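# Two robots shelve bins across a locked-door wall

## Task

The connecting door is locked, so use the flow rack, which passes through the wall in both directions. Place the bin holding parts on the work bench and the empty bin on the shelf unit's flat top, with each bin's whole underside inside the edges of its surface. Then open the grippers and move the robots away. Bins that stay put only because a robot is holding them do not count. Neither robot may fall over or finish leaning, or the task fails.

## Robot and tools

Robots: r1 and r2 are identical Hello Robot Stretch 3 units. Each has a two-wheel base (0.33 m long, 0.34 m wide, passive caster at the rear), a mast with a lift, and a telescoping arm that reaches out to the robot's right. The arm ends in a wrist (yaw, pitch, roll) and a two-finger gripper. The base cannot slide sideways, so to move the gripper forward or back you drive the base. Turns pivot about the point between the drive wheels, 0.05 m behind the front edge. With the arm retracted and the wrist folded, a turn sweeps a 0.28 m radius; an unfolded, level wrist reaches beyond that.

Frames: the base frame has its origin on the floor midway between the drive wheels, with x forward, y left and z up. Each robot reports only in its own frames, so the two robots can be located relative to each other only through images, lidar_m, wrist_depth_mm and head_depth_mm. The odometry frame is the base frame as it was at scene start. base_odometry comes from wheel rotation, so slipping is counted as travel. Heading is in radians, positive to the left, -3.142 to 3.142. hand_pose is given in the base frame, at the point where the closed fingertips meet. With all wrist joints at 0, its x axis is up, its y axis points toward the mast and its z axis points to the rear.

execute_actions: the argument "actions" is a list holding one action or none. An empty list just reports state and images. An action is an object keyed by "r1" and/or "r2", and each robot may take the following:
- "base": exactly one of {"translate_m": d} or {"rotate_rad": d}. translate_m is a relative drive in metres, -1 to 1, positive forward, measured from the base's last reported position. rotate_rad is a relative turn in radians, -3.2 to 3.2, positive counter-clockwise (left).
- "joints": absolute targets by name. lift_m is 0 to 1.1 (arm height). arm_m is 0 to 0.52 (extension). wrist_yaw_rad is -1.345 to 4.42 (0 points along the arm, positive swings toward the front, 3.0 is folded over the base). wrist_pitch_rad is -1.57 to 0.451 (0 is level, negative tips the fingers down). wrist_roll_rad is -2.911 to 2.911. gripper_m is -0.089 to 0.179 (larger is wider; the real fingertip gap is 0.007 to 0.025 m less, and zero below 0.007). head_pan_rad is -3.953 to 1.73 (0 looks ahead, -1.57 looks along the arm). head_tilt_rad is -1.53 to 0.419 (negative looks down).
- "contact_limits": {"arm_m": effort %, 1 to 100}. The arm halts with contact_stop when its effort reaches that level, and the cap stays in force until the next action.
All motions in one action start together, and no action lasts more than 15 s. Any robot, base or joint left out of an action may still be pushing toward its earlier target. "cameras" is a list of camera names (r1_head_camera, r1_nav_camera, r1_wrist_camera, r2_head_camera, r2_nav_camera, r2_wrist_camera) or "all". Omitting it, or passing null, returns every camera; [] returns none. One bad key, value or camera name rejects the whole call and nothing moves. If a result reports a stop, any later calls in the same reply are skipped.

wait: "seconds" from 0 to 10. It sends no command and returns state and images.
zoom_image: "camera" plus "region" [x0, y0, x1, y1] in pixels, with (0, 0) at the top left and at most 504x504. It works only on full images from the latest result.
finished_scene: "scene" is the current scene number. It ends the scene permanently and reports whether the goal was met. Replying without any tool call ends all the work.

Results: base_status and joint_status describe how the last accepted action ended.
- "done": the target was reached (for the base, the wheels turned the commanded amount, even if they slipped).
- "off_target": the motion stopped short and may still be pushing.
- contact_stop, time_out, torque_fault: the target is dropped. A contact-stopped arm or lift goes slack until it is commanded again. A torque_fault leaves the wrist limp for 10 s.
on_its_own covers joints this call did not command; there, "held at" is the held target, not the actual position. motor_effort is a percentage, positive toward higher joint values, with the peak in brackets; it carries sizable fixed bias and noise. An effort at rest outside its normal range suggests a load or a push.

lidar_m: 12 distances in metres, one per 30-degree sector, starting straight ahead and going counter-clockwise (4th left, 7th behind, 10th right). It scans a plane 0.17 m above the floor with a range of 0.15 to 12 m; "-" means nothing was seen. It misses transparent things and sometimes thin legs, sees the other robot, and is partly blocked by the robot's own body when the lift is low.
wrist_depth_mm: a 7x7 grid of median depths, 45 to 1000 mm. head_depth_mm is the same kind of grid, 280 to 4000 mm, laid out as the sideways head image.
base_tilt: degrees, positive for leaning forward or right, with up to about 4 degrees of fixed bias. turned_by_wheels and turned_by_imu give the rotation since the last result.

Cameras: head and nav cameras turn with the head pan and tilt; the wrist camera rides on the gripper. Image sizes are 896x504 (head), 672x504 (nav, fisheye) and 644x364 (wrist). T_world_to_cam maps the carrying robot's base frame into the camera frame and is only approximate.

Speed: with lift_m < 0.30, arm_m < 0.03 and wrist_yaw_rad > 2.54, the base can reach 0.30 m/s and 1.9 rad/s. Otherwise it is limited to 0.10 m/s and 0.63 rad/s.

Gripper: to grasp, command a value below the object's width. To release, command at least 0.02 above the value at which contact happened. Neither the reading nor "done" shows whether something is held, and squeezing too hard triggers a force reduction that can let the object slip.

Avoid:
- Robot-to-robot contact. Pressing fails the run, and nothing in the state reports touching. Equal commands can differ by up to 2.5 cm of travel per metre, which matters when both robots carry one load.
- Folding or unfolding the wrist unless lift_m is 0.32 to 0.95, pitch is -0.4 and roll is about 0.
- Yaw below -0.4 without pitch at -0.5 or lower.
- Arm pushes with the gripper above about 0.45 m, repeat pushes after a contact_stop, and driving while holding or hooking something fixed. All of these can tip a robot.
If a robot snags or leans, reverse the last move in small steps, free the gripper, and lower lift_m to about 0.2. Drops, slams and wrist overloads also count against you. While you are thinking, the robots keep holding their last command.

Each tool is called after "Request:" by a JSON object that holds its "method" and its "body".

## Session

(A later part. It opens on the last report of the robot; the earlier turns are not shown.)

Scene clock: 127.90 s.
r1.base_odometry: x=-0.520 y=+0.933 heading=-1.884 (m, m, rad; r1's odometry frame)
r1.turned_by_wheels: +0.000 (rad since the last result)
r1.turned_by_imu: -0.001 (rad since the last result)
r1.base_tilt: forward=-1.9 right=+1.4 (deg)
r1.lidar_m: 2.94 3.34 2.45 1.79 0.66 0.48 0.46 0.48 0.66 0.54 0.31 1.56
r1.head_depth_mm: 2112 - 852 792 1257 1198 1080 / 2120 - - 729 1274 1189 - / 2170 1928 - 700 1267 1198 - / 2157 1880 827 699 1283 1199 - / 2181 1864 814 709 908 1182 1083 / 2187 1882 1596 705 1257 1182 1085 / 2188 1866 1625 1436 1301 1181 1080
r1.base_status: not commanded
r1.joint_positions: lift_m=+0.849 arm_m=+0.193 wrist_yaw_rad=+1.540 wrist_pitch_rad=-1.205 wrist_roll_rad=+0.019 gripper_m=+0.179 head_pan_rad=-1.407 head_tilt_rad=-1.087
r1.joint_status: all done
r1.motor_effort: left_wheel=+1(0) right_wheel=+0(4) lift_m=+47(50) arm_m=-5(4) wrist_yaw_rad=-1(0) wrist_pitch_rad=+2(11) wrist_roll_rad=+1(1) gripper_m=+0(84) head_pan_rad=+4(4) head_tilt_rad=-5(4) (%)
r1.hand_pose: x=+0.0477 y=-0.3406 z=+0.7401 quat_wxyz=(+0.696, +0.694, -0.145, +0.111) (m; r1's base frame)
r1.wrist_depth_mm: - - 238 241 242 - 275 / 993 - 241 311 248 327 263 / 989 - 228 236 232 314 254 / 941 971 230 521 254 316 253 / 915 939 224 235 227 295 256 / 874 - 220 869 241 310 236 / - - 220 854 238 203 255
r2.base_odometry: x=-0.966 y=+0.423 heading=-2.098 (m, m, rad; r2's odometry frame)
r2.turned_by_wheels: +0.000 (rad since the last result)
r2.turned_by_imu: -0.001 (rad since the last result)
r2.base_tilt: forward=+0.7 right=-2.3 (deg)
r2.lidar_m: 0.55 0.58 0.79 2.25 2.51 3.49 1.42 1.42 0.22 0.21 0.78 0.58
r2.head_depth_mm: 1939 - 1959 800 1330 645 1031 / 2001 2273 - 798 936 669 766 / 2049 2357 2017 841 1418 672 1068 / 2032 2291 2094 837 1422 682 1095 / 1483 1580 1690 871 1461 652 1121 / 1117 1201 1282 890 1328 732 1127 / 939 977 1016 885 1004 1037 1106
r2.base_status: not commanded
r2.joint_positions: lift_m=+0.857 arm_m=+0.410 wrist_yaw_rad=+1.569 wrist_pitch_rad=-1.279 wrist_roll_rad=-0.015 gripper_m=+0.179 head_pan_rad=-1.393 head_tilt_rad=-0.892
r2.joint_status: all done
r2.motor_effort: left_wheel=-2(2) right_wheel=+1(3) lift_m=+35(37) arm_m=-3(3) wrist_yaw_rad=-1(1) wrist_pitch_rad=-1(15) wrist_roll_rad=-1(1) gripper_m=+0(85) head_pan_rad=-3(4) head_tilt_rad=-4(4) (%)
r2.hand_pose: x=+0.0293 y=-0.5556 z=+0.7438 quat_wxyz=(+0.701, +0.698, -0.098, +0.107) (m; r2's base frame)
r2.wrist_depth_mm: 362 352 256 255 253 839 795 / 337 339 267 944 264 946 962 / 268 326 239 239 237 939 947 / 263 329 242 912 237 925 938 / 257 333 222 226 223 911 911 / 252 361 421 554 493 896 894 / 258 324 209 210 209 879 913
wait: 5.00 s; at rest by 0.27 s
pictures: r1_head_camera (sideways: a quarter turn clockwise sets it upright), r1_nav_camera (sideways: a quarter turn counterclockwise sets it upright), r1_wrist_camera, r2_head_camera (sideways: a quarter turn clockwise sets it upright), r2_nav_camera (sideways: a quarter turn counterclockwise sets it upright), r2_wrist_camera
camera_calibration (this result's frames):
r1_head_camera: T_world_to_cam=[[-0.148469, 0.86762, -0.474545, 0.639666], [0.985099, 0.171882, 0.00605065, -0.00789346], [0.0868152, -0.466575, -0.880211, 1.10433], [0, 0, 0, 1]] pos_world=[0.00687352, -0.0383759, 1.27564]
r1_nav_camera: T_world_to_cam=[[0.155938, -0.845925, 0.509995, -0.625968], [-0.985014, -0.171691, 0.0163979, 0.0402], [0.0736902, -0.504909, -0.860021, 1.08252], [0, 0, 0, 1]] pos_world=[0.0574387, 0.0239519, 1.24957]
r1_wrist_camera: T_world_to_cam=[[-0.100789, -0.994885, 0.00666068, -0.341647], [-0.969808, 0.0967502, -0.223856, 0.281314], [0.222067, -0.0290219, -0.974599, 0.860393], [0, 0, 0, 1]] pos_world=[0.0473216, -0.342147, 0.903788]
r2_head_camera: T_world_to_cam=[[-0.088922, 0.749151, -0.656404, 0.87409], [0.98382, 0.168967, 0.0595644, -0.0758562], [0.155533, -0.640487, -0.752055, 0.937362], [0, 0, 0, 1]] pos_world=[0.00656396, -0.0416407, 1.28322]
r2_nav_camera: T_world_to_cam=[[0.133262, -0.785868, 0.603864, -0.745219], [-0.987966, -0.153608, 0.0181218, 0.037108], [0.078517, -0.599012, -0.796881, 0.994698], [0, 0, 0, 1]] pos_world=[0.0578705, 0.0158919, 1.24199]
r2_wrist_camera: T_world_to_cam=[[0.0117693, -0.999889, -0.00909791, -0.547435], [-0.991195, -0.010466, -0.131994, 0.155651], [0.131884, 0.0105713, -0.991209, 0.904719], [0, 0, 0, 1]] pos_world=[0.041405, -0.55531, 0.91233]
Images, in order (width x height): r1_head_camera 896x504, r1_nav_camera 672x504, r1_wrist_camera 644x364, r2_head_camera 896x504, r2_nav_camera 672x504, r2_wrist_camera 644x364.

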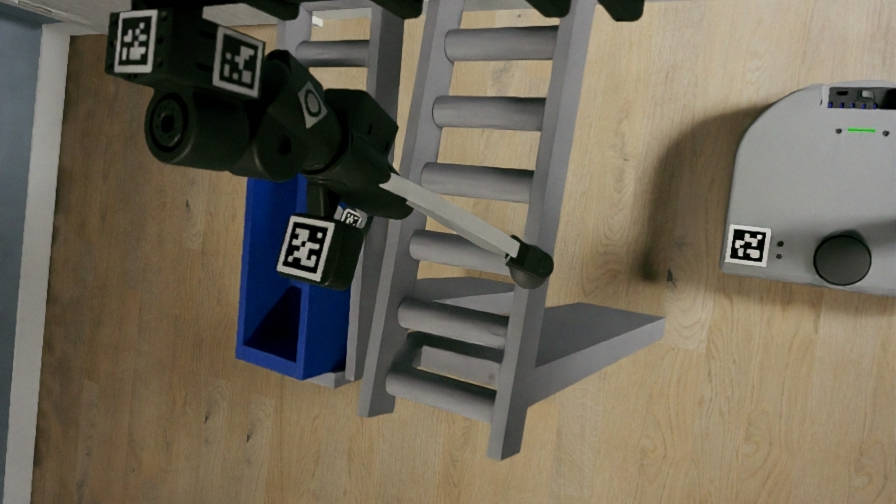

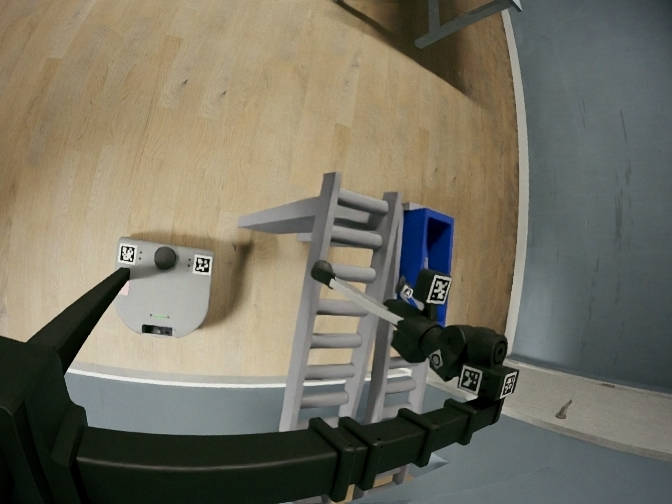

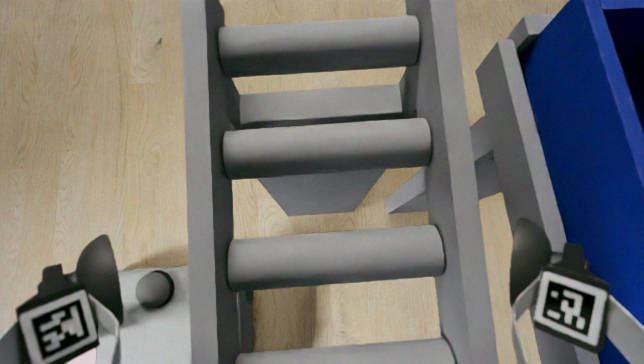

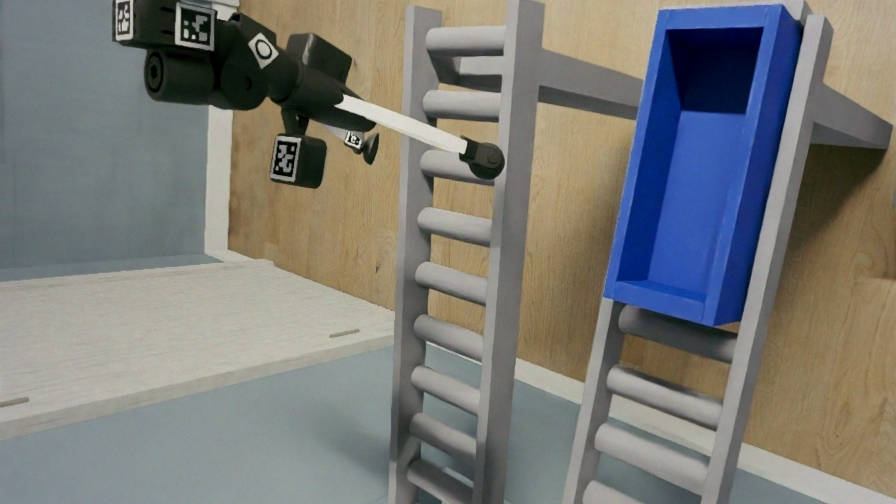

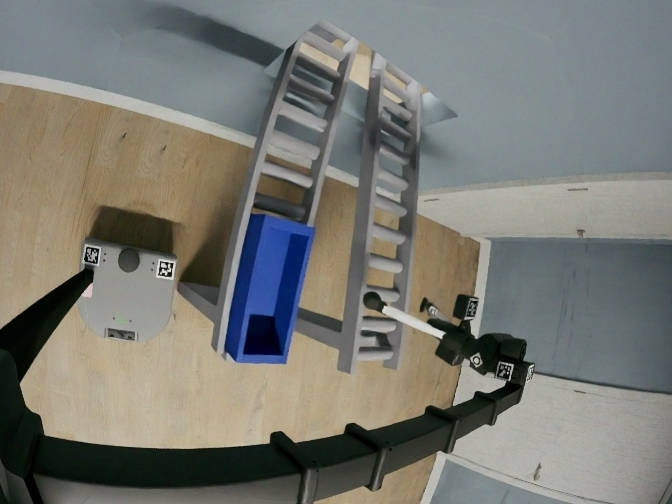

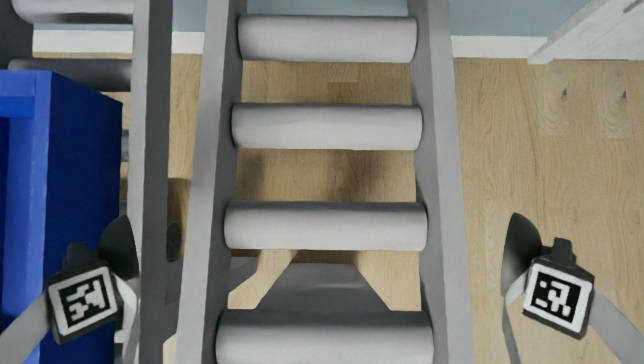

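Request:
{"method": "execute_actions", "body": {"actions": [{"r1":{"base":{"translate_m":0.045},"joints":{"arm_m":0.465,"wrist_pitch_rad":-1.27,"head_tilt_rad":-0.9}},"r2":{"base":{"translate_m":-0.03},"joints":{"arm_m":0.15,"wrist_pitch_rad":-1.2,"head_tilt_rad":-1.15}}}], "cameras": []}}

Request:
{"method": "execute_actions", "body": {"actions": [{"r1":{"joints":{"lift_m":0.81}},"r2":{"joints":{"lift_m":0.805}}}], "cameras": ["r1_head_camera","r2_head_camera","r1_wrist_camera","r2_wrist_camera"]}}

Scene clock: 134.27 s.
r1.base_odometry: x=-0.534 y=+0.890 heading=-1.884 (m, m, rad; r1's odometry frame)
r1.turned_by_wheels: +0.000 (rad since the last result)
r1.turned_by_imu: -0.001 (rad since the last result)
r1.base_tilt: forward=-2.0 right=+1.5 (deg)
r1.lidar_m: 2.90 3.35 2.46 1.97 0.72 0.53 0.51 0.52 0.72 0.42 0.29 1.50
r1.head_depth_mm: 1975 2283 1996 882 716 1182 1108 / 2024 - 1940 831 694 1185 1104 / 2095 2365 1948 818 693 1198 1102 / 2096 2347 2012 836 693 1203 1102 / 2144 2368 1986 832 703 746 1087 / 2152 2415 1998 1648 1418 1226 1098 / 2218 2398 1994 1654 1407 1240 1104
r1.base_status: done
r1.joint_positions: lift_m=+0.849 arm_m=+0.465 wrist_yaw_rad=+1.540 wrist_pitch_rad=-1.270 wrist_roll_rad=+0.019 gripper_m=+0.179 head_pan_rad=-1.407 head_tilt_rad=-0.902
r1.joint_status: all done
r1.motor_effort: left_wheel=+1(4) right_wheel=-1(6) lift_m=+47(47) arm_m=+5(7) wrist_yaw_rad=+0(0) wrist_pitch_rad=+0(1) wrist_roll_rad=+1(1) gripper_m=+0(0) head_pan_rad=+4(3) head_tilt_rad=+2(16) (%)
r1.hand_pose: x=+0.0315 y=-0.6114 z=+0.7362 quat_wxyz=(+0.700, +0.698, -0.123, +0.088) (m; r1's base frame)
r1.wrist_depth_mm: - 975 - 240 990 - - / 246 969 268 273 994 989 995 / 242 955 306 306 968 965 975 / 238 409 295 294 290 931 958 / 234 905 290 286 278 906 914 / - 897 275 279 272 915 935 / - 875 260 269 260 912 894
r2.base_odometry: x=-0.951 y=+0.449 heading=-2.098 (m, m, rad; r2's odometry frame)
r2.turned_by_wheels: +0.000 (rad since the last result)
r2.turned_by_imu: -0.001 (rad since the last result)
r2.base_tilt: forward=+0.6 right=-2.2 (deg)
r2.lidar_m: 0.58 0.61 0.84 2.36 2.51 3.46 1.40 1.39 2.40 0.21 0.82 0.61
r2.head_depth_mm: 2052 - - 1395 1246 1163 1057 / 2071 1870 - 854 680 1199 - / 2090 1822 800 1432 712 1189 - / 2081 1831 796 1435 722 1189 1094 / 1691 1668 1555 770 724 1191 1093 / 1249 1305 830 1367 1268 1205 1099 / 1033 1035 846 1104 1208 1199 1107
r2.base_status: done
r2.joint_positions: lift_m=+0.857 arm_m=+0.150 wrist_yaw_rad=+1.570 wrist_pitch_rad=-1.209 wrist_roll_rad=-0.016 gripper_m=+0.179 head_pan_rad=-1.393 head_tilt_rad=-1.136
r2.joint_status: all done
r2.motor_effort: left_wheel=-2(7) right_wheel=+2(5) lift_m=+35(35) arm_m=-3(4) wrist_yaw_rad=+0(1) wrist_pitch_rad=+3(4) wrist_roll_rad=-1(1) gripper_m=+1(0) head_pan_rad=-3(2) head_tilt_rad=-7(26) (%)
r2.hand_pose: x=+0.0468 y=-0.2956 z=+0.7480 quat_wxyz=(+0.697, +0.694, -0.122, +0.132) (m; r2's base frame)
r2.wrist_depth_mm: 817 837 777 366 745 742 271 / - - 936 271 942 947 278 / 971 970 960 338 958 975 245 / 955 942 939 333 947 939 232 / 902 915 905 328 938 914 220 / 879 - 263 322 548 881 201 / 843 - 266 318 437 345 218
pictures: none
No camera images: the call's "cameras" was empty. Leave "cameras" out to get every camera's image.

Scene clock: 135.57 s.
r1.base_odometry: x=-0.534 y=+0.890 heading=-1.884 (m, m, rad; r1's odometry frame)
r1.turned_by_wheels: +0.000 (rad since the last result)
r1.turned_by_imu: +0.000 (rad since the last result)
r1.base_tilt: forward=-2.0 right=+1.4 (deg)
r1.lidar_m: 2.90 3.34 2.45 1.97 0.72 0.53 0.51 0.52 0.72 0.42 0.29 1.51
r1.head_depth_mm: 2040 2200 1956 1591 687 1184 1090 / 2071 - 1953 827 693 1185 1107 / 2079 2332 1910 822 693 1202 1103 / 2117 2355 1982 839 692 1206 1100 / 2142 2359 1996 835 704 749 1083 / 2163 2405 1985 1663 1424 1228 1105 / 2193 2395 1981 1645 1421 1236 1102
r1.base_status: not commanded
r1.joint_positions: lift_m=+0.811 arm_m=+0.465 wrist_yaw_rad=+1.540 wrist_pitch_rad=-1.270 wrist_roll_rad=+0.019 gripper_m=+0.179 head_pan_rad=-1.407 head_tilt_rad=-0.902
r1.joint_status: all done
r1.motor_effort: left_wheel=+0(0) right_wheel=-1(1) lift_m=+14(44) arm_m=+6(5) wrist_yaw_rad=+0(0) wrist_pitch_rad=+0(0) wrist_roll_rad=+1(1) gripper_m=+0(0) head_pan_rad=+3(3) head_tilt_rad=+1(2) (%)
r1.hand_pose: x=+0.0315 y=-0.6115 z=+0.6975 quat_wxyz=(+0.700, +0.698, -0.123, +0.088) (m; r1's base frame)
r1.wrist_depth_mm: 970 972 198 211 949 954 - / 924 980 233 265 266 955 927 / 241 933 224 264 253 956 926 / 334 408 216 255 246 922 926 / 862 899 205 246 216 892 907 / - 846 198 241 222 869 885 / - 833 188 234 197 863 841
r2.base_odometry: x=-0.951 y=+0.449 heading=-2.098 (m, m, rad; r2's odometry frame)
r2.turned_by_wheels: +0.000 (rad since the last result)
r2.turned_by_imu: +0.000 (rad since the last result)
r2.base_tilt: forward=+0.7 right=-2.2 (deg)
r2.lidar_m: 0.58 0.61 0.84 2.36 2.51 3.46 1.40 1.39 2.40 0.21 0.82 0.61
r2.head_depth_mm: 2036 1814 - 1396 1257 1163 1058 / 2060 1819 - 713 680 1195 - / 2100 1800 756 737 713 1199 - / 2088 1834 799 748 720 1186 1092 / 1674 1677 1538 770 725 1189 1093 / 1248 1298 833 1366 1271 1200 1100 / 1037 1030 850 1100 1218 1197 1106
r2.base_status: not commanded
r2.joint_positions: lift_m=+0.806 arm_m=+0.150 wrist_yaw_rad=+1.570 wrist_pitch_rad=-1.208 wrist_roll_rad=-0.016 gripper_m=+0.179 head_pan_rad=-1.393 head_tilt_rad=-1.136
r2.joint_status: all done
r2.motor_effort: left_wheel=-2(2) right_wheel=+2(2) lift_m=+11(34) arm_m=-3(3) wrist_yaw_rad=+1(0) wrist_pitch_rad=+3(3) wrist_roll_rad=-1(1) gripper_m=+0(0) head_pan_rad=-4(2) head_tilt_rad=-7(7) (%)
r2.hand_pose: x=+0.0469 y=-0.2956 z=+0.6964 quat_wxyz=(+0.697, +0.694, -0.122, +0.132) (m; r2's base frame)
r2.wrist_depth_mm: 812 836 749 335 739 791 211 / 945 932 250 241 282 951 211 / 919 909 288 289 274 928 211 / 899 885 283 283 273 889 209 / 850 829 277 278 267 864 844 / 829 - 218 275 263 840 191 / 819 - 220 269 260 346 271
pictures: r1_head_camera (sideways: a quarter turn clockwise sets it upright), r1_wrist_camera, r2_head_camera (sideways: a quarter turn clockwise sets it upright), r2_wrist_camera
camera_calibration (this result's frames):
r1_head_camera: T_world_to_cam=[[-0.131877, 0.766985, -0.627968, 0.839437], [0.984931, 0.172892, 0.00432425, -0.0056461], [0.111887, -0.617935, -0.778228, 0.971609], [0, 0, 0, 1]] pos_world=[0.00755302, -0.0424682, 1.2833]
r1_wrist_camera: T_world_to_cam=[[-0.100667, -0.994857, 0.0111912, -0.615575], [-0.982181, 0.0975775, -0.160623, 0.23911], [0.158705, -0.0271613, -0.986952, 0.826323], [0, 0, 0, 1]] pos_world=[0.0417387, -0.613297, 0.860837]
r2_head_camera: T_world_to_cam=[[-0.112917, 0.883092, -0.455409, 0.612388], [0.986331, 0.154982, 0.0559698, -0.0711734], [0.120007, -0.442864, -0.888521, 1.11498], [0, 0, 0, 1]] pos_world=[0.00554456, -0.0359787, 1.27356]
r2_wrist_camera: T_world_to_cam=[[0.0136381, -0.999875, -0.00797259, -0.288951], [-0.979433, -0.0117532, -0.201428, 0.217008], [0.20131, 0.0105557, -0.979471, 0.841163], [0, 0, 0, 1]] pos_world=[0.0471515, -0.295244, 0.865302]
Images, in order (width x height): r1_head_camera 896x504, r1_wrist_camera 644x364, r2_head_camera 896x504, r2_wrist_camera 644x364.

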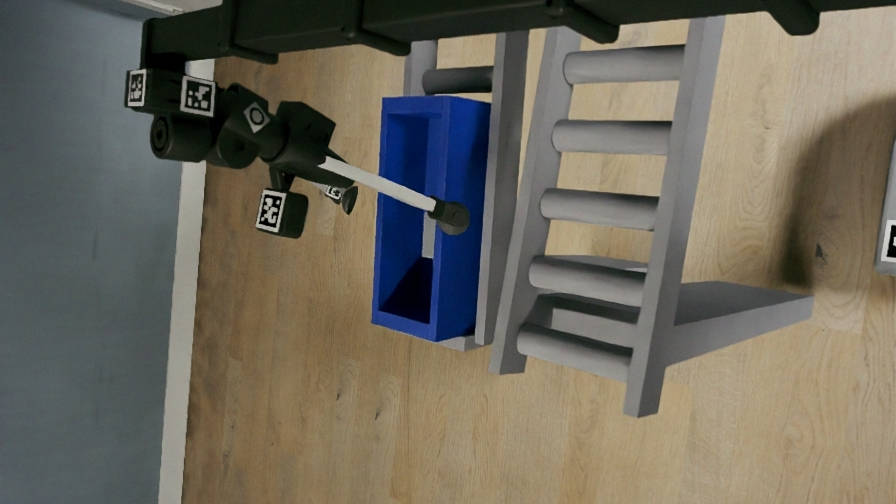

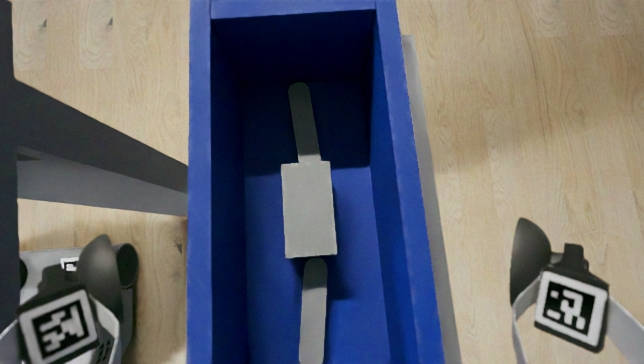

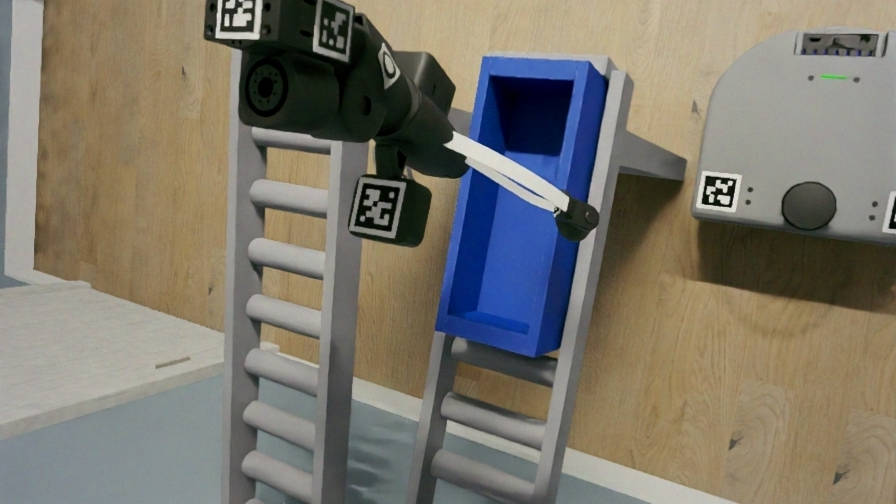

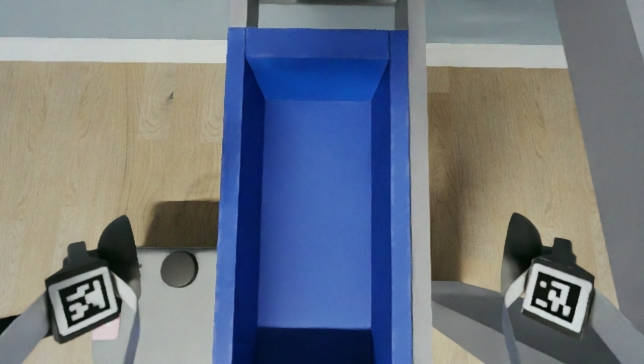

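Request:
{"method": "execute_actions", "body": {"actions": [{"r1":{"base":{"translate_m":0.015},"joints":{"lift_m":0.768,"arm_m":0.46}},"r2":{"base":{"translate_m":-0.008},"joints":{"lift_m":0.736,"arm_m":0.145}}}], "cameras": []}}

Request:
{"method": "execute_actions", "body": {"actions": [{"r1":{"joints":{"gripper_m":0.082}},"r2":{"joints":{"gripper_m":0.08}}}], "cameras": ["r1_head_camera","r2_head_camera"]}}

Request:
{"method": "execute_actions", "body": {"actions": [{"r1":{"joints":{"lift_m":0.84}},"r2":{"joints":{"lift_m":0.81}}}], "cameras": ["r1_head_camera","r2_head_camera"]}}

Scene clock: 141.03 s.
r1.base_odometry: x=-0.539 y=+0.876 heading=-1.884 (m, m, rad; r1's odometry frame)
r1.turned_by_wheels: +0.000 (rad since the last result)
r1.turned_by_imu: -0.001 (rad since the last result)
r1.base_tilt: forward=-1.9 right=+1.4 (deg)
r1.lidar_m: 2.88 3.33 2.45 2.02 0.74 0.54 0.52 0.54 0.74 0.36 0.28 1.50
r1.head_depth_mm: 2038 2188 - - 686 648 1100 / 2050 2264 1942 809 694 1177 1101 / 2072 2312 2139 822 691 1202 1104 / 2120 2366 1994 836 694 1188 1105 / 2136 2380 2000 832 702 741 1094 / 2182 2381 1980 1662 1415 1222 1103 / 2231 2402 1983 1652 1415 1235 1098
r1.base_status: done
r1.joint_positions: lift_m=+0.769 arm_m=+0.460 wrist_yaw_rad=+1.540 wrist_pitch_rad=-1.270 wrist_roll_rad=+0.019 gripper_m=+0.179 head_pan_rad=-1.407 head_tilt_rad=-0.902
r1.joint_status: all done
r1.motor_effort: left_wheel=+1(4) right_wheel=-1(6) lift_m=+14(15) arm_m=-6(9) wrist_yaw_rad=+0(0) wrist_pitch_rad=+0(0) wrist_roll_rad=+1(1) gripper_m=+0(0) head_pan_rad=+4(3) head_tilt_rad=+1(1) (%)
r1.hand_pose: x=+0.0315 y=-0.6072 z=+0.6555 quat_wxyz=(+0.700, +0.698, -0.123, +0.088) (m; r1's base frame)
r1.wrist_depth_mm: 924 902 168 180 170 919 928 / 903 890 203 222 172 892 926 / 238 864 207 222 157 866 907 / 258 313 197 212 162 847 832 / 834 686 189 178 166 844 847 / - 793 181 191 175 802 834 / - 777 174 194 182 798 795
r2.base_odometry: x=-0.947 y=+0.456 heading=-2.098 (m, m, rad; r2's odometry frame)
r2.turned_by_wheels: +0.000 (rad since the last result)
r2.turned_by_imu: -0.001 (rad since the last result)
r2.base_tilt: forward=+0.7 right=-2.2 (deg)
r2.lidar_m: 0.59 0.62 0.85 2.40 2.52 3.46 1.96 1.38 2.39 0.21 0.83 0.62
r2.head_depth_mm: 2024 1769 1601 1377 1252 1160 - / 2060 1806 774 - 679 1194 - / 2107 1799 769 1461 719 1189 - / 2102 1837 791 746 718 1179 1094 / 1711 1706 1538 763 725 1189 1091 / 1266 1319 824 798 1272 1201 1100 / 1046 1047 845 1096 1222 1198 1106
r2.base_status: done
r2.joint_positions: lift_m=+0.737 arm_m=+0.145 wrist_yaw_rad=+1.570 wrist_pitch_rad=-1.208 wrist_roll_rad=-0.016 gripper_m=+0.179 head_pan_rad=-1.393 head_tilt_rad=-1.136
r2.joint_status: all done
r2.motor_effort: left_wheel=-3(7) right_wheel=+2(7) lift_m=+10(12) arm_m=-3(5) wrist_yaw_rad=+0(0) wrist_pitch_rad=+3(3) wrist_roll_rad=-1(1) gripper_m=+1(0) head_pan_rad=-3(3) head_tilt_rad=-7(7) (%)
r2.hand_pose: x=+0.0470 y=-0.2906 z=+0.6274 quat_wxyz=(+0.697, +0.694, -0.122, +0.132) (m; r2's base frame)
r2.wrist_depth_mm: 809 805 161 200 174 807 809 / 884 872 162 221 173 862 887 / 850 837 163 217 172 853 850 / 806 821 165 214 169 809 812 / 787 791 166 211 168 808 799 / 774 - 168 207 166 518 787 / - - 169 204 166 309 247
pictures: none
No camera images: the call's "cameras" was empty. Leave "cameras" out to get every camera's image.

Scene clock: 142.50 s.
r1.base_odometry: x=-0.539 y=+0.876 heading=-1.884 (m, m, rad; r1's odometry frame)
r1.turned_by_wheels: +0.000 (rad since the last result)
r1.turned_by_imu: -0.001 (rad since the last result)
r1.base_tilt: forward=-2.0 right=+1.4 (deg)
r1.lidar_m: 2.89 3.34 2.45 2.03 0.74 0.54 0.52 0.54 0.74 0.36 0.28 1.50
r1.head_depth_mm: 2006 2188 - - 689 647 1096 / 2067 2288 1947 812 693 1187 1110 / 2069 2341 2109 823 693 1195 1107 / 2127 2328 1997 836 696 1185 1108 / 2141 2371 2008 834 702 742 1083 / 2176 2397 1986 1655 1427 1216 1102 / 2213 2391 2005 1659 1418 1244 1103
r1.base_status: not commanded
r1.joint_positions: lift_m=+0.769 arm_m=+0.460 wrist_yaw_rad=+1.540 wrist_pitch_rad=-1.258 wrist_roll_rad=+0.019 gripper_m=+0.083 head_pan_rad=-1.407 head_tilt_rad=-0.902
r1.joint_status: all done
r1.motor_effort: left_wheel=-2(2) right_wheel=+6(6) lift_m=+14(14) arm_m=-6(6) wrist_yaw_rad=+1(1) wrist_pitch_rad=-5(5) wrist_roll_rad=+1(1) gripper_m=-19(94) head_pan_rad=+4(4) head_tilt_rad=+2(2) (%)
r1.hand_pose: x=+0.0344 y=-0.6073 z=+0.6561 quat_wxyz=(+0.699, +0.697, -0.127, +0.092) (m; r1's base frame)
r1.wrist_depth_mm: 911 923 168 175 172 963 953 / 910 925 198 223 171 908 906 / 252 854 209 225 175 874 932 / 262 299 201 218 158 872 853 / 831 465 193 182 165 857 835 / - 128 184 176 171 - 827 / - 820 178 195 180 796 810
r2.base_odometry: x=-0.947 y=+0.456 heading=-2.098 (m, m, rad; r2's odometry frame)
r2.turned_by_wheels: +0.000 (rad since the last result)
r2.turned_by_imu: +0.000 (rad since the last result)
r2.base_tilt: forward=+0.6 right=-2.1 (deg)
r2.lidar_m: 0.59 0.61 0.85 2.39 2.52 3.47 1.96 1.38 2.38 0.21 0.83 0.61
r2.head_depth_mm: 2025 1784 1611 1381 1252 1158 - / 2073 1790 773 - 678 1188 - / 2094 1814 767 1464 715 1190 - / 2120 1830 791 746 722 1180 1093 / 1709 1702 1544 765 725 1194 1088 / 1268 1317 825 797 1266 1195 1102 / 1048 1048 844 1091 1222 1203 1105
r2.base_status: not commanded
r2.joint_positions: lift_m=+0.737 arm_m=+0.145 wrist_yaw_rad=+1.570 wrist_pitch_rad=-1.204 wrist_roll_rad=-0.016 gripper_m=+0.081 head_pan_rad=-1.393 head_tilt_rad=-1.136
r2.joint_status: all done
r2.motor_effort: left_wheel=-3(3) right_wheel=+2(3) lift_m=+10(11) arm_m=-3(3) wrist_yaw_rad=+0(0) wrist_pitch_rad=+2(3) wrist_roll_rad=-1(1) gripper_m=-19(91) head_pan_rad=-4(3) head_tilt_rad=-7(7) (%)
r2.hand_pose: x=+0.0479 y=-0.2906 z=+0.6277 quat_wxyz=(+0.697, +0.694, -0.123, +0.134) (m; r2's base frame)
r2.wrist_depth_mm: 802 793 182 198 173 801 795 / 875 878 162 222 172 866 867 / 837 852 163 220 171 851 844 / 807 821 166 215 169 833 825 / 803 787 167 211 168 795 812 / 770 - 168 207 166 - 769 / - - 170 204 165 318 282
pictures: r1_head_camera (sideways: a quarter turn clockwise sets it upright), r2_head_camera (sideways: a quarter turn clockwise sets it upright)
camera_calibration (this result's frames):
r1_head_camera: T_world_to_cam=[[-0.131877, 0.766984, -0.627968, 0.839437], [0.984931, 0.172891, 0.00432425, -0.0056461], [0.111887, -0.617935, -0.778227, 0.971609], [0, 0, 0, 1]] pos_world=[0.00755301, -0.0424682, 1.2833]
r2_head_camera: T_world_to_cam=[[-0.112838, 0.883108, -0.455399, 0.612374], [0.986345, 0.154891, 0.0559696, -0.0711732], [0.119964, -0.442865, -0.888526, 1.11499], [0, 0, 0, 1]] pos_world=[0.00554123, -0.0359784, 1.27355]
Images, in order (width x height): r1_head_camera 896x504, r2_head_camera 896x504.

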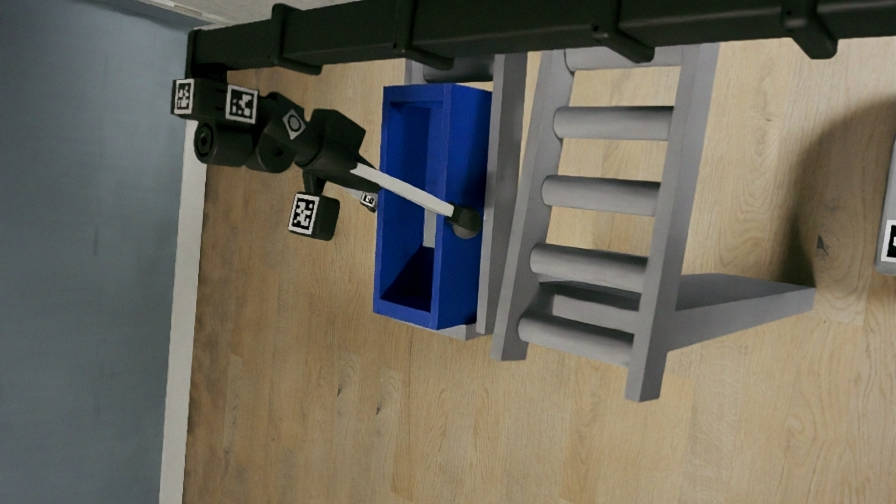

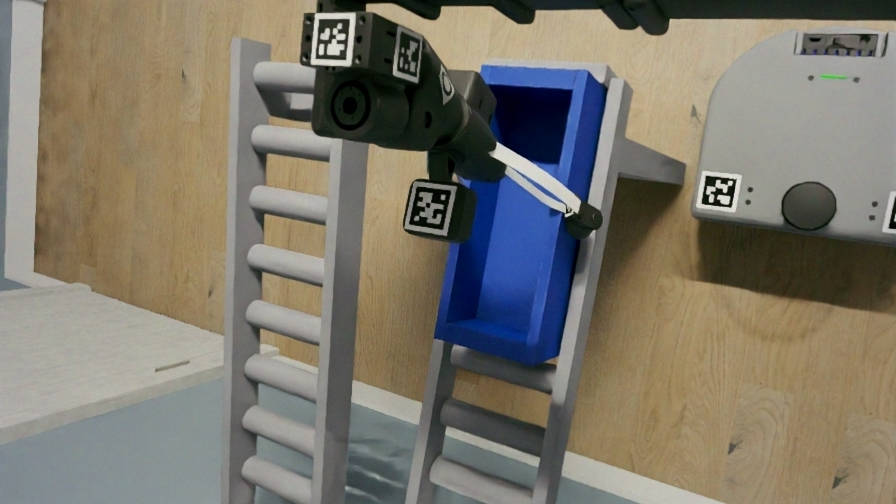

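Scene clock: 144.00 s.
r1.base_odometry: x=-0.539 y=+0.876 heading=-1.884 (m, m, rad; r1's odometry frame)
r1.turned_by_wheels: +0.000 (rad since the last result)
r1.turned_by_imu: +0.000 (rad since the last result)
r1.base_tilt: forward=-1.9 right=+1.4 (deg)
r1.lidar_m: 2.88 3.33 2.45 2.03 0.74 0.54 0.52 0.54 0.74 0.36 0.28 1.50
r1.head_depth_mm: 2013 - 2008 884 710 1176 1104 / 2028 - 1942 789 693 1178 1110 / 2081 2317 1941 813 690 1204 1111 / 2129 2356 1993 820 692 1179 1103 / 2145 2379 2001 830 699 743 1088 / 2183 2405 2002 1655 1426 1215 1099 / 2209 2407 1991 1649 1416 1239 1097
r1.base_status: not commanded
r1.joint_positions: lift_m=+0.839 arm_m=+0.460 wrist_yaw_rad=+1.540 wrist_pitch_rad=-1.282 wrist_roll_rad=+0.017 gripper_m=+0.083 head_pan_rad=-1.407 head_tilt_rad=-0.902
r1.joint_status: all done
r1.motor_effort: left_wheel=+1(2) right_wheel=-1(6) lift_m=+51(54) arm_m=-5(6) wrist_yaw_rad=+0(0) wrist_pitch_rad=+6(8) wrist_roll_rad=+2(3) gripper_m=-18(20) head_pan_rad=+4(4) head_tilt_rad=+2(1) (%)
r1.hand_pose: x=+0.0285 y=-0.6071 z=+0.7254 quat_wxyz=(+0.701, +0.699, -0.118, +0.085) (m; r1's base frame)
r1.wrist_depth_mm: - 977 165 174 169 - - / 951 956 198 224 173 982 963 / 236 948 209 226 176 949 938 / 244 314 202 219 159 952 936 / 227 792 193 185 165 902 891 / 215 130 185 178 169 - 939 / 209 127 180 200 176 878 878
r2.base_odometry: x=-0.947 y=+0.456 heading=-2.098 (m, m, rad; r2's odometry frame)
r2.turned_by_wheels: +0.000 (rad since the last result)
r2.turned_by_imu: +0.000 (rad since the last result)
r2.base_tilt: forward=+0.4 right=-2.2 (deg)
r2.lidar_m: 0.59 0.61 0.85 2.40 2.52 3.45 1.96 1.38 2.39 0.21 0.83 0.61
r2.head_depth_mm: 2051 1818 - 1391 1248 1161 1066 / 2073 1807 - 665 660 1198 - / 2114 1817 763 667 682 1181 - / 2102 1823 790 669 689 1185 1089 / 1707 1689 1545 659 726 1192 1088 / 1266 1315 827 790 1260 1201 1098 / 1049 1047 845 1093 1225 1197 1109
r2.base_status: not commanded
r2.joint_positions: lift_m=+0.809 arm_m=+0.145 wrist_yaw_rad=+1.570 wrist_pitch_rad=-1.208 wrist_roll_rad=-0.016 gripper_m=+0.081 head_pan_rad=-1.393 head_tilt_rad=-1.136
r2.joint_status: all done
r2.motor_effort: left_wheel=-3(3) right_wheel=+3(3) lift_m=+41(43) arm_m=-4(3) wrist_yaw_rad=+0(0) wrist_pitch_rad=+3(4) wrist_roll_rad=-1(1) gripper_m=-18(19) head_pan_rad=-3(3) head_tilt_rad=-7(7) (%)
r2.hand_pose: x=+0.0470 y=-0.2906 z=+0.6997 quat_wxyz=(+0.697, +0.694, -0.122, +0.132) (m; r2's base frame)
r2.wrist_depth_mm: 839 814 163 201 170 831 216 / 934 943 164 220 169 945 216 / 936 921 166 218 168 922 217 / 891 898 167 213 167 886 217 / 871 862 169 212 166 850 834 / 837 - 169 207 165 - 832 / - - 170 205 164 319 275
pictures: r1_head_camera (sideways: a quarter turn clockwise sets it upright), r2_head_camera (sideways: a quarter turn clockwise sets it upright)
camera_calibration (this result's frames):
r1_head_camera: T_world_to_cam=[[-0.131865, 0.766914, -0.628056, 0.839553], [0.984931, 0.172892, 0.00432313, -0.00564465], [0.111901, -0.618022, -0.778156, 0.971516], [0, 0, 0, 1]] pos_world=[0.00755337, -0.0424703, 1.2833]
r2_head_camera: T_world_to_cam=[[-0.112838, 0.883108, -0.455399, 0.612373], [0.986345, 0.154891, 0.0559696, -0.0711731], [0.119964, -0.442865, -0.888527, 1.11499], [0, 0, 0, 1]] pos_world=[0.00554122, -0.0359783, 1.27355]
Images, in order (width x height): r1_head_camera 896x504, r2_head_camera 896x504.

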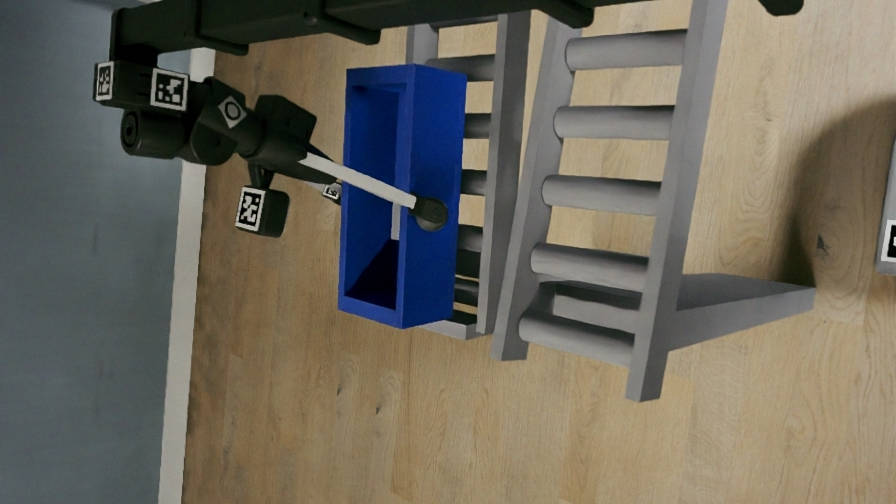

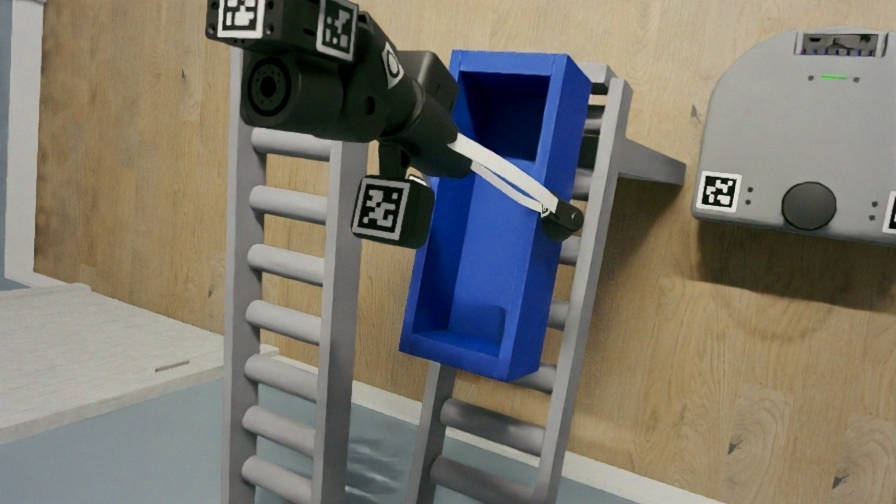

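Request:
{"method": "execute_actions", "body": {"actions": [{"r1":{"base":{"translate_m":0.85},"joints":{"lift_m":0.97,"wrist_pitch_rad":-1.18}},"r2":{"base":{"translate_m":-1},"joints":{"lift_m":0.86,"wrist_pitch_rad":-1.28,"head_tilt_rad":-0.95}}}], "cameras": []}}

Request:
{"method": "execute_actions", "body": {"actions": [{"r1":{"base":{"translate_m":0.85}},"r2":{"base":{"translate_m":-0.91},"joints":{"arm_m":0.39}}}], "cameras": ["r1_head_camera","r2_head_camera","r2_wrist_camera"]}}

Scene clock: 159.47 s.
r1.base_odometry: x=-0.801 y=+0.067 heading=-1.884 (m, m, rad; r1's odometry frame)
r1.turned_by_wheels: +0.000 (rad since the last result)
r1.turned_by_imu: -0.006 (rad since the last result)
r1.base_tilt: forward=-1.9 right=+1.5 (deg)
r1.lidar_m: 2.05 3.06 2.45 2.36 1.95 1.42 1.37 0.76 1.91 2.39 1.23 0.73
r1.head_depth_mm: 2068 2290 1967 1673 1417 1246 1100 / - 2347 663 1658 1427 1246 1111 / 2060 2337 678 1664 1427 1247 1106 / 2107 2360 689 1662 1419 1241 1103 / 2145 2377 675 1664 1427 1250 1100 / 2180 2416 1997 1645 1417 1246 1105 / 2198 2253 1889 1615 1424 1236 1100
r1.base_status: done
r1.joint_positions: lift_m=+0.969 arm_m=+0.460 wrist_yaw_rad=+1.540 wrist_pitch_rad=-1.201 wrist_roll_rad=+0.017 gripper_m=+0.083 head_pan_rad=-1.407 head_tilt_rad=-0.902
r1.joint_status: all done
r1.motor_effort: left_wheel=+1(2) right_wheel=-2(9) lift_m=+51(53) arm_m=-5(5) wrist_yaw_rad=+0(0) wrist_pitch_rad=+10(14) wrist_roll_rad=+2(1) gripper_m=-18(18) head_pan_rad=+4(4) head_tilt_rad=+2(2) (%)
r1.hand_pose: x=+0.0487 y=-0.6077 z=+0.8603 quat_wxyz=(+0.696, +0.694, -0.146, +0.113) (m; r1's base frame)
r1.wrist_depth_mm: - - 165 174 169 - - / - - 197 223 172 - - / - - 211 227 177 - - / - - 202 220 160 - - / - - 194 185 165 - - / - 130 186 179 170 - - / - 125 179 200 176 957 986
r2.base_odometry: x=-0.443 y=+1.320 heading=-2.098 (m, m, rad; r2's odometry frame)
r2.turned_by_wheels: +0.000 (rad since the last result)
r2.turned_by_imu: -0.005 (rad since the last result)
r2.base_tilt: forward=+0.6 right=-2.2 (deg)
r2.lidar_m: 0.97 1.65 2.27 2.43 2.53 2.81 1.57 1.00 0.49 2.30 2.21 0.99
r2.head_depth_mm: 1991 2202 1980 - 554 578 1075 / 2009 2258 1955 - 597 1148 1098 / 2040 2272 1924 1686 608 1180 1115 / 2093 2327 1937 1657 609 1183 1096 / 2154 2358 1969 1643 583 1219 1104 / 2175 2403 1998 1661 1425 1249 1111 / 2216 2450 2036 1688 1444 1252 1121
r2.base_status: done
r2.joint_positions: lift_m=+0.859 arm_m=+0.145 wrist_yaw_rad=+1.570 wrist_pitch_rad=-1.285 wrist_roll_rad=-0.016 gripper_m=+0.081 head_pan_rad=-1.393 head_tilt_rad=-0.952
r2.joint_status: all done
r2.motor_effort: left_wheel=-2(7) right_wheel=+2(4) lift_m=+40(41) arm_m=-3(3) wrist_yaw_rad=+0(0) wrist_pitch_rad=+2(3) wrist_roll_rad=-1(1) gripper_m=-18(19) head_pan_rad=-3(2) head_tilt_rad=+1(16) (%)
r2.hand_pose: x=+0.0277 y=-0.2906 z=+0.7452 quat_wxyz=(+0.701, +0.699, -0.095, +0.106) (m; r2's base frame)
r2.wrist_depth_mm: 977 972 164 202 171 976 989 / 962 932 165 218 169 982 995 / 942 949 166 215 168 957 942 / 915 931 167 214 167 934 926 / 917 915 169 211 166 922 896 / 916 - 169 208 165 - 869 / 880 857 170 206 164 878 862
pictures: none
No camera images: the call's "cameras" was empty. Leave "cameras" out to get every camera's image.

Scene clock: 169.87 s.
r1.base_odometry: x=-1.063 y=-0.741 heading=-1.884 (m, m, rad; r1's odometry frame)
r1.turned_by_wheels: +0.000 (rad since the last result)
r1.turned_by_imu: -0.005 (rad since the last result)
r1.base_tilt: forward=-1.8 right=+1.5 (deg)
r1.lidar_m: 2.08 2.17 2.47 2.36 2.45 2.30 1.59 1.62 0.50 1.09 1.13 1.23
r1.head_depth_mm: 2044 1033 796 683 837 1206 1114 / - 959 664 682 1394 1221 1110 / 2059 992 677 680 1406 1238 1112 / 2102 1024 690 679 1419 1246 1107 / 2141 1022 676 679 1429 1244 1100 / 2161 1019 814 693 1421 1244 1106 / 2189 1019 813 692 1422 1237 1101
r1.base_status: done
r1.joint_positions: lift_m=+0.969 arm_m=+0.460 wrist_yaw_rad=+1.540 wrist_pitch_rad=-1.201 wrist_roll_rad=+0.017 gripper_m=+0.083 head_pan_rad=-1.407 head_tilt_rad=-0.902
r1.joint_status: not commanded
r1.motor_effort: left_wheel=+1(4) right_wheel=-2(5) lift_m=+51(51) arm_m=-5(5) wrist_yaw_rad=+0(0) wrist_pitch_rad=+9(9) wrist_roll_rad=+1(2) gripper_m=-18(18) head_pan_rad=+3(4) head_tilt_rad=+2(1) (%)
r1.hand_pose: x=+0.0487 y=-0.6077 z=+0.8603 quat_wxyz=(+0.696, +0.694, -0.146, +0.113) (m; r1's base frame)
r1.wrist_depth_mm: - 302 164 174 169 302 305 / - 294 196 223 173 293 293 / - 281 210 228 178 283 286 / - 268 202 219 160 275 274 / - 262 194 184 164 266 268 / 259 131 185 179 169 - 259 / - 127 181 199 177 248 250
r2.base_odometry: x=+0.015 y=+2.106 heading=-2.098 (m, m, rad; r2's odometry frame)
r2.turned_by_wheels: +0.000 (rad since the last result)
r2.turned_by_imu: -0.003 (rad since the last result)
r2.base_tilt: forward=+0.8 right=-2.1 (deg)
r2.lidar_m: 1.87 2.60 2.52 2.43 2.53 1.87 1.81 0.72 0.89 0.36 0.78 0.66
r2.head_depth_mm: 1954 - 1836 725 729 1088 1076 / 2022 2270 727 709 736 1115 1102 / 2083 2314 1902 769 760 1145 1112 / 2094 2330 1949 786 782 1172 1094 / 2136 2381 1968 842 790 1191 1107 / 2155 2385 1998 854 980 1220 1112 / 2208 2440 2016 875 1011 1232 1120
r2.base_status: done
r2.joint_positions: lift_m=+0.859 arm_m=+0.390 wrist_yaw_rad=+1.570 wrist_pitch_rad=-1.285 wrist_roll_rad=-0.016 gripper_m=+0.081 head_pan_rad=-1.393 head_tilt_rad=-0.952
r2.joint_status: all done
r2.motor_effort: left_wheel=-2(8) right_wheel=+2(5) lift_m=+41(41) arm_m=+3(3) wrist_yaw_rad=+1(1) wrist_pitch_rad=+2(2) wrist_roll_rad=-1(1) gripper_m=-18(18) head_pan_rad=-1(5) head_tilt_rad=+1(1) (%)
r2.hand_pose: x=+0.0276 y=-0.5349 z=+0.7452 quat_wxyz=(+0.701, +0.699, -0.095, +0.105) (m; r2's base frame)
r2.wrist_depth_mm: 985 977 164 203 171 325 993 / 962 945 165 218 169 319 953 / 940 941 166 215 168 312 950 / 910 306 167 213 166 307 916 / - 299 168 211 166 300 895 / - - 169 210 165 - 881 / - 287 170 207 164 290 884
pictures: r1_head_camera (sideways: a quarter turn clockwise sets it upright), r2_head_camera (sideways: a quarter turn clockwise sets it upright), r2_wrist_camera
camera_calibration (this result's frames):
r1_head_camera: T_world_to_cam=[[-0.131865, 0.766914, -0.628056, 0.839553], [0.984931, 0.172892, 0.00432313, -0.00564465], [0.111902, -0.618022, -0.778156, 0.971516], [0, 0, 0, 1]] pos_world=[0.00755338, -0.0424703, 1.2833]
r2_head_camera: T_world_to_cam=[[-0.0954379, 0.786192, -0.610568, 0.814409], [0.984471, 0.165334, 0.0590077, -0.0751308], [0.147339, -0.595455, -0.789762, 0.986443], [0, 0, 0, 1]] pos_world=[0.00634807, -0.0404772, 1.28074]
r2_wrist_camera: T_world_to_cam=[[0.0129154, -0.999876, -0.00905784, -0.526699], [-0.992016, -0.0116763, -0.125572, 0.149015], [0.12545, 0.0106073, -0.992043, 0.906872], [0, 0, 0, 1]] pos_world=[0.0408608, -0.534513, 0.913598]
Images, in order (width x height): r1_head_camera 896x504, r2_head_camera 896x504, r2_wrist_camera 644x364.

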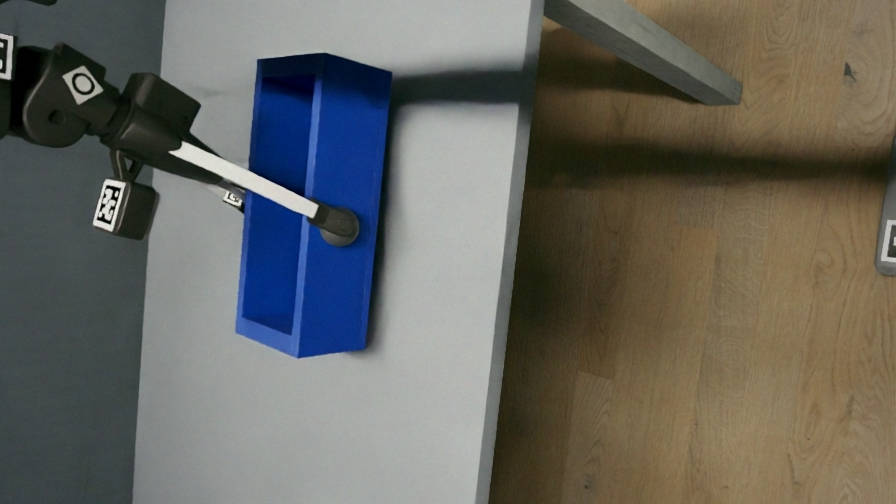

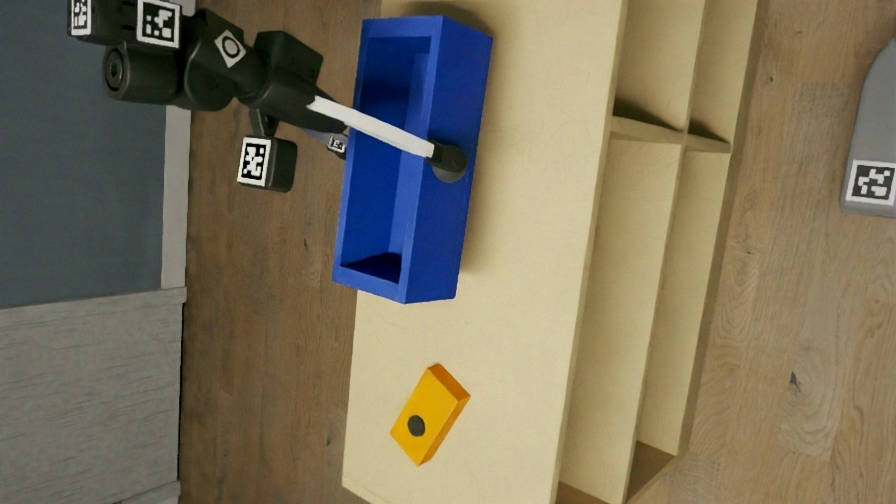

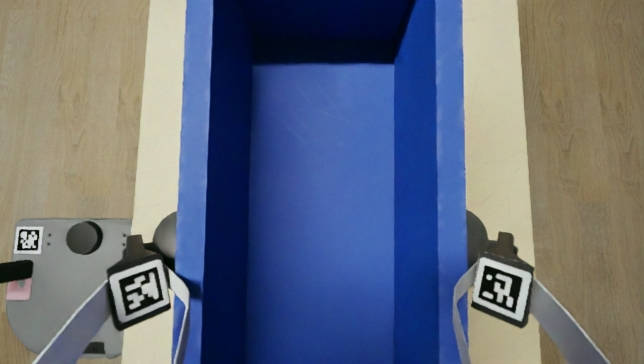

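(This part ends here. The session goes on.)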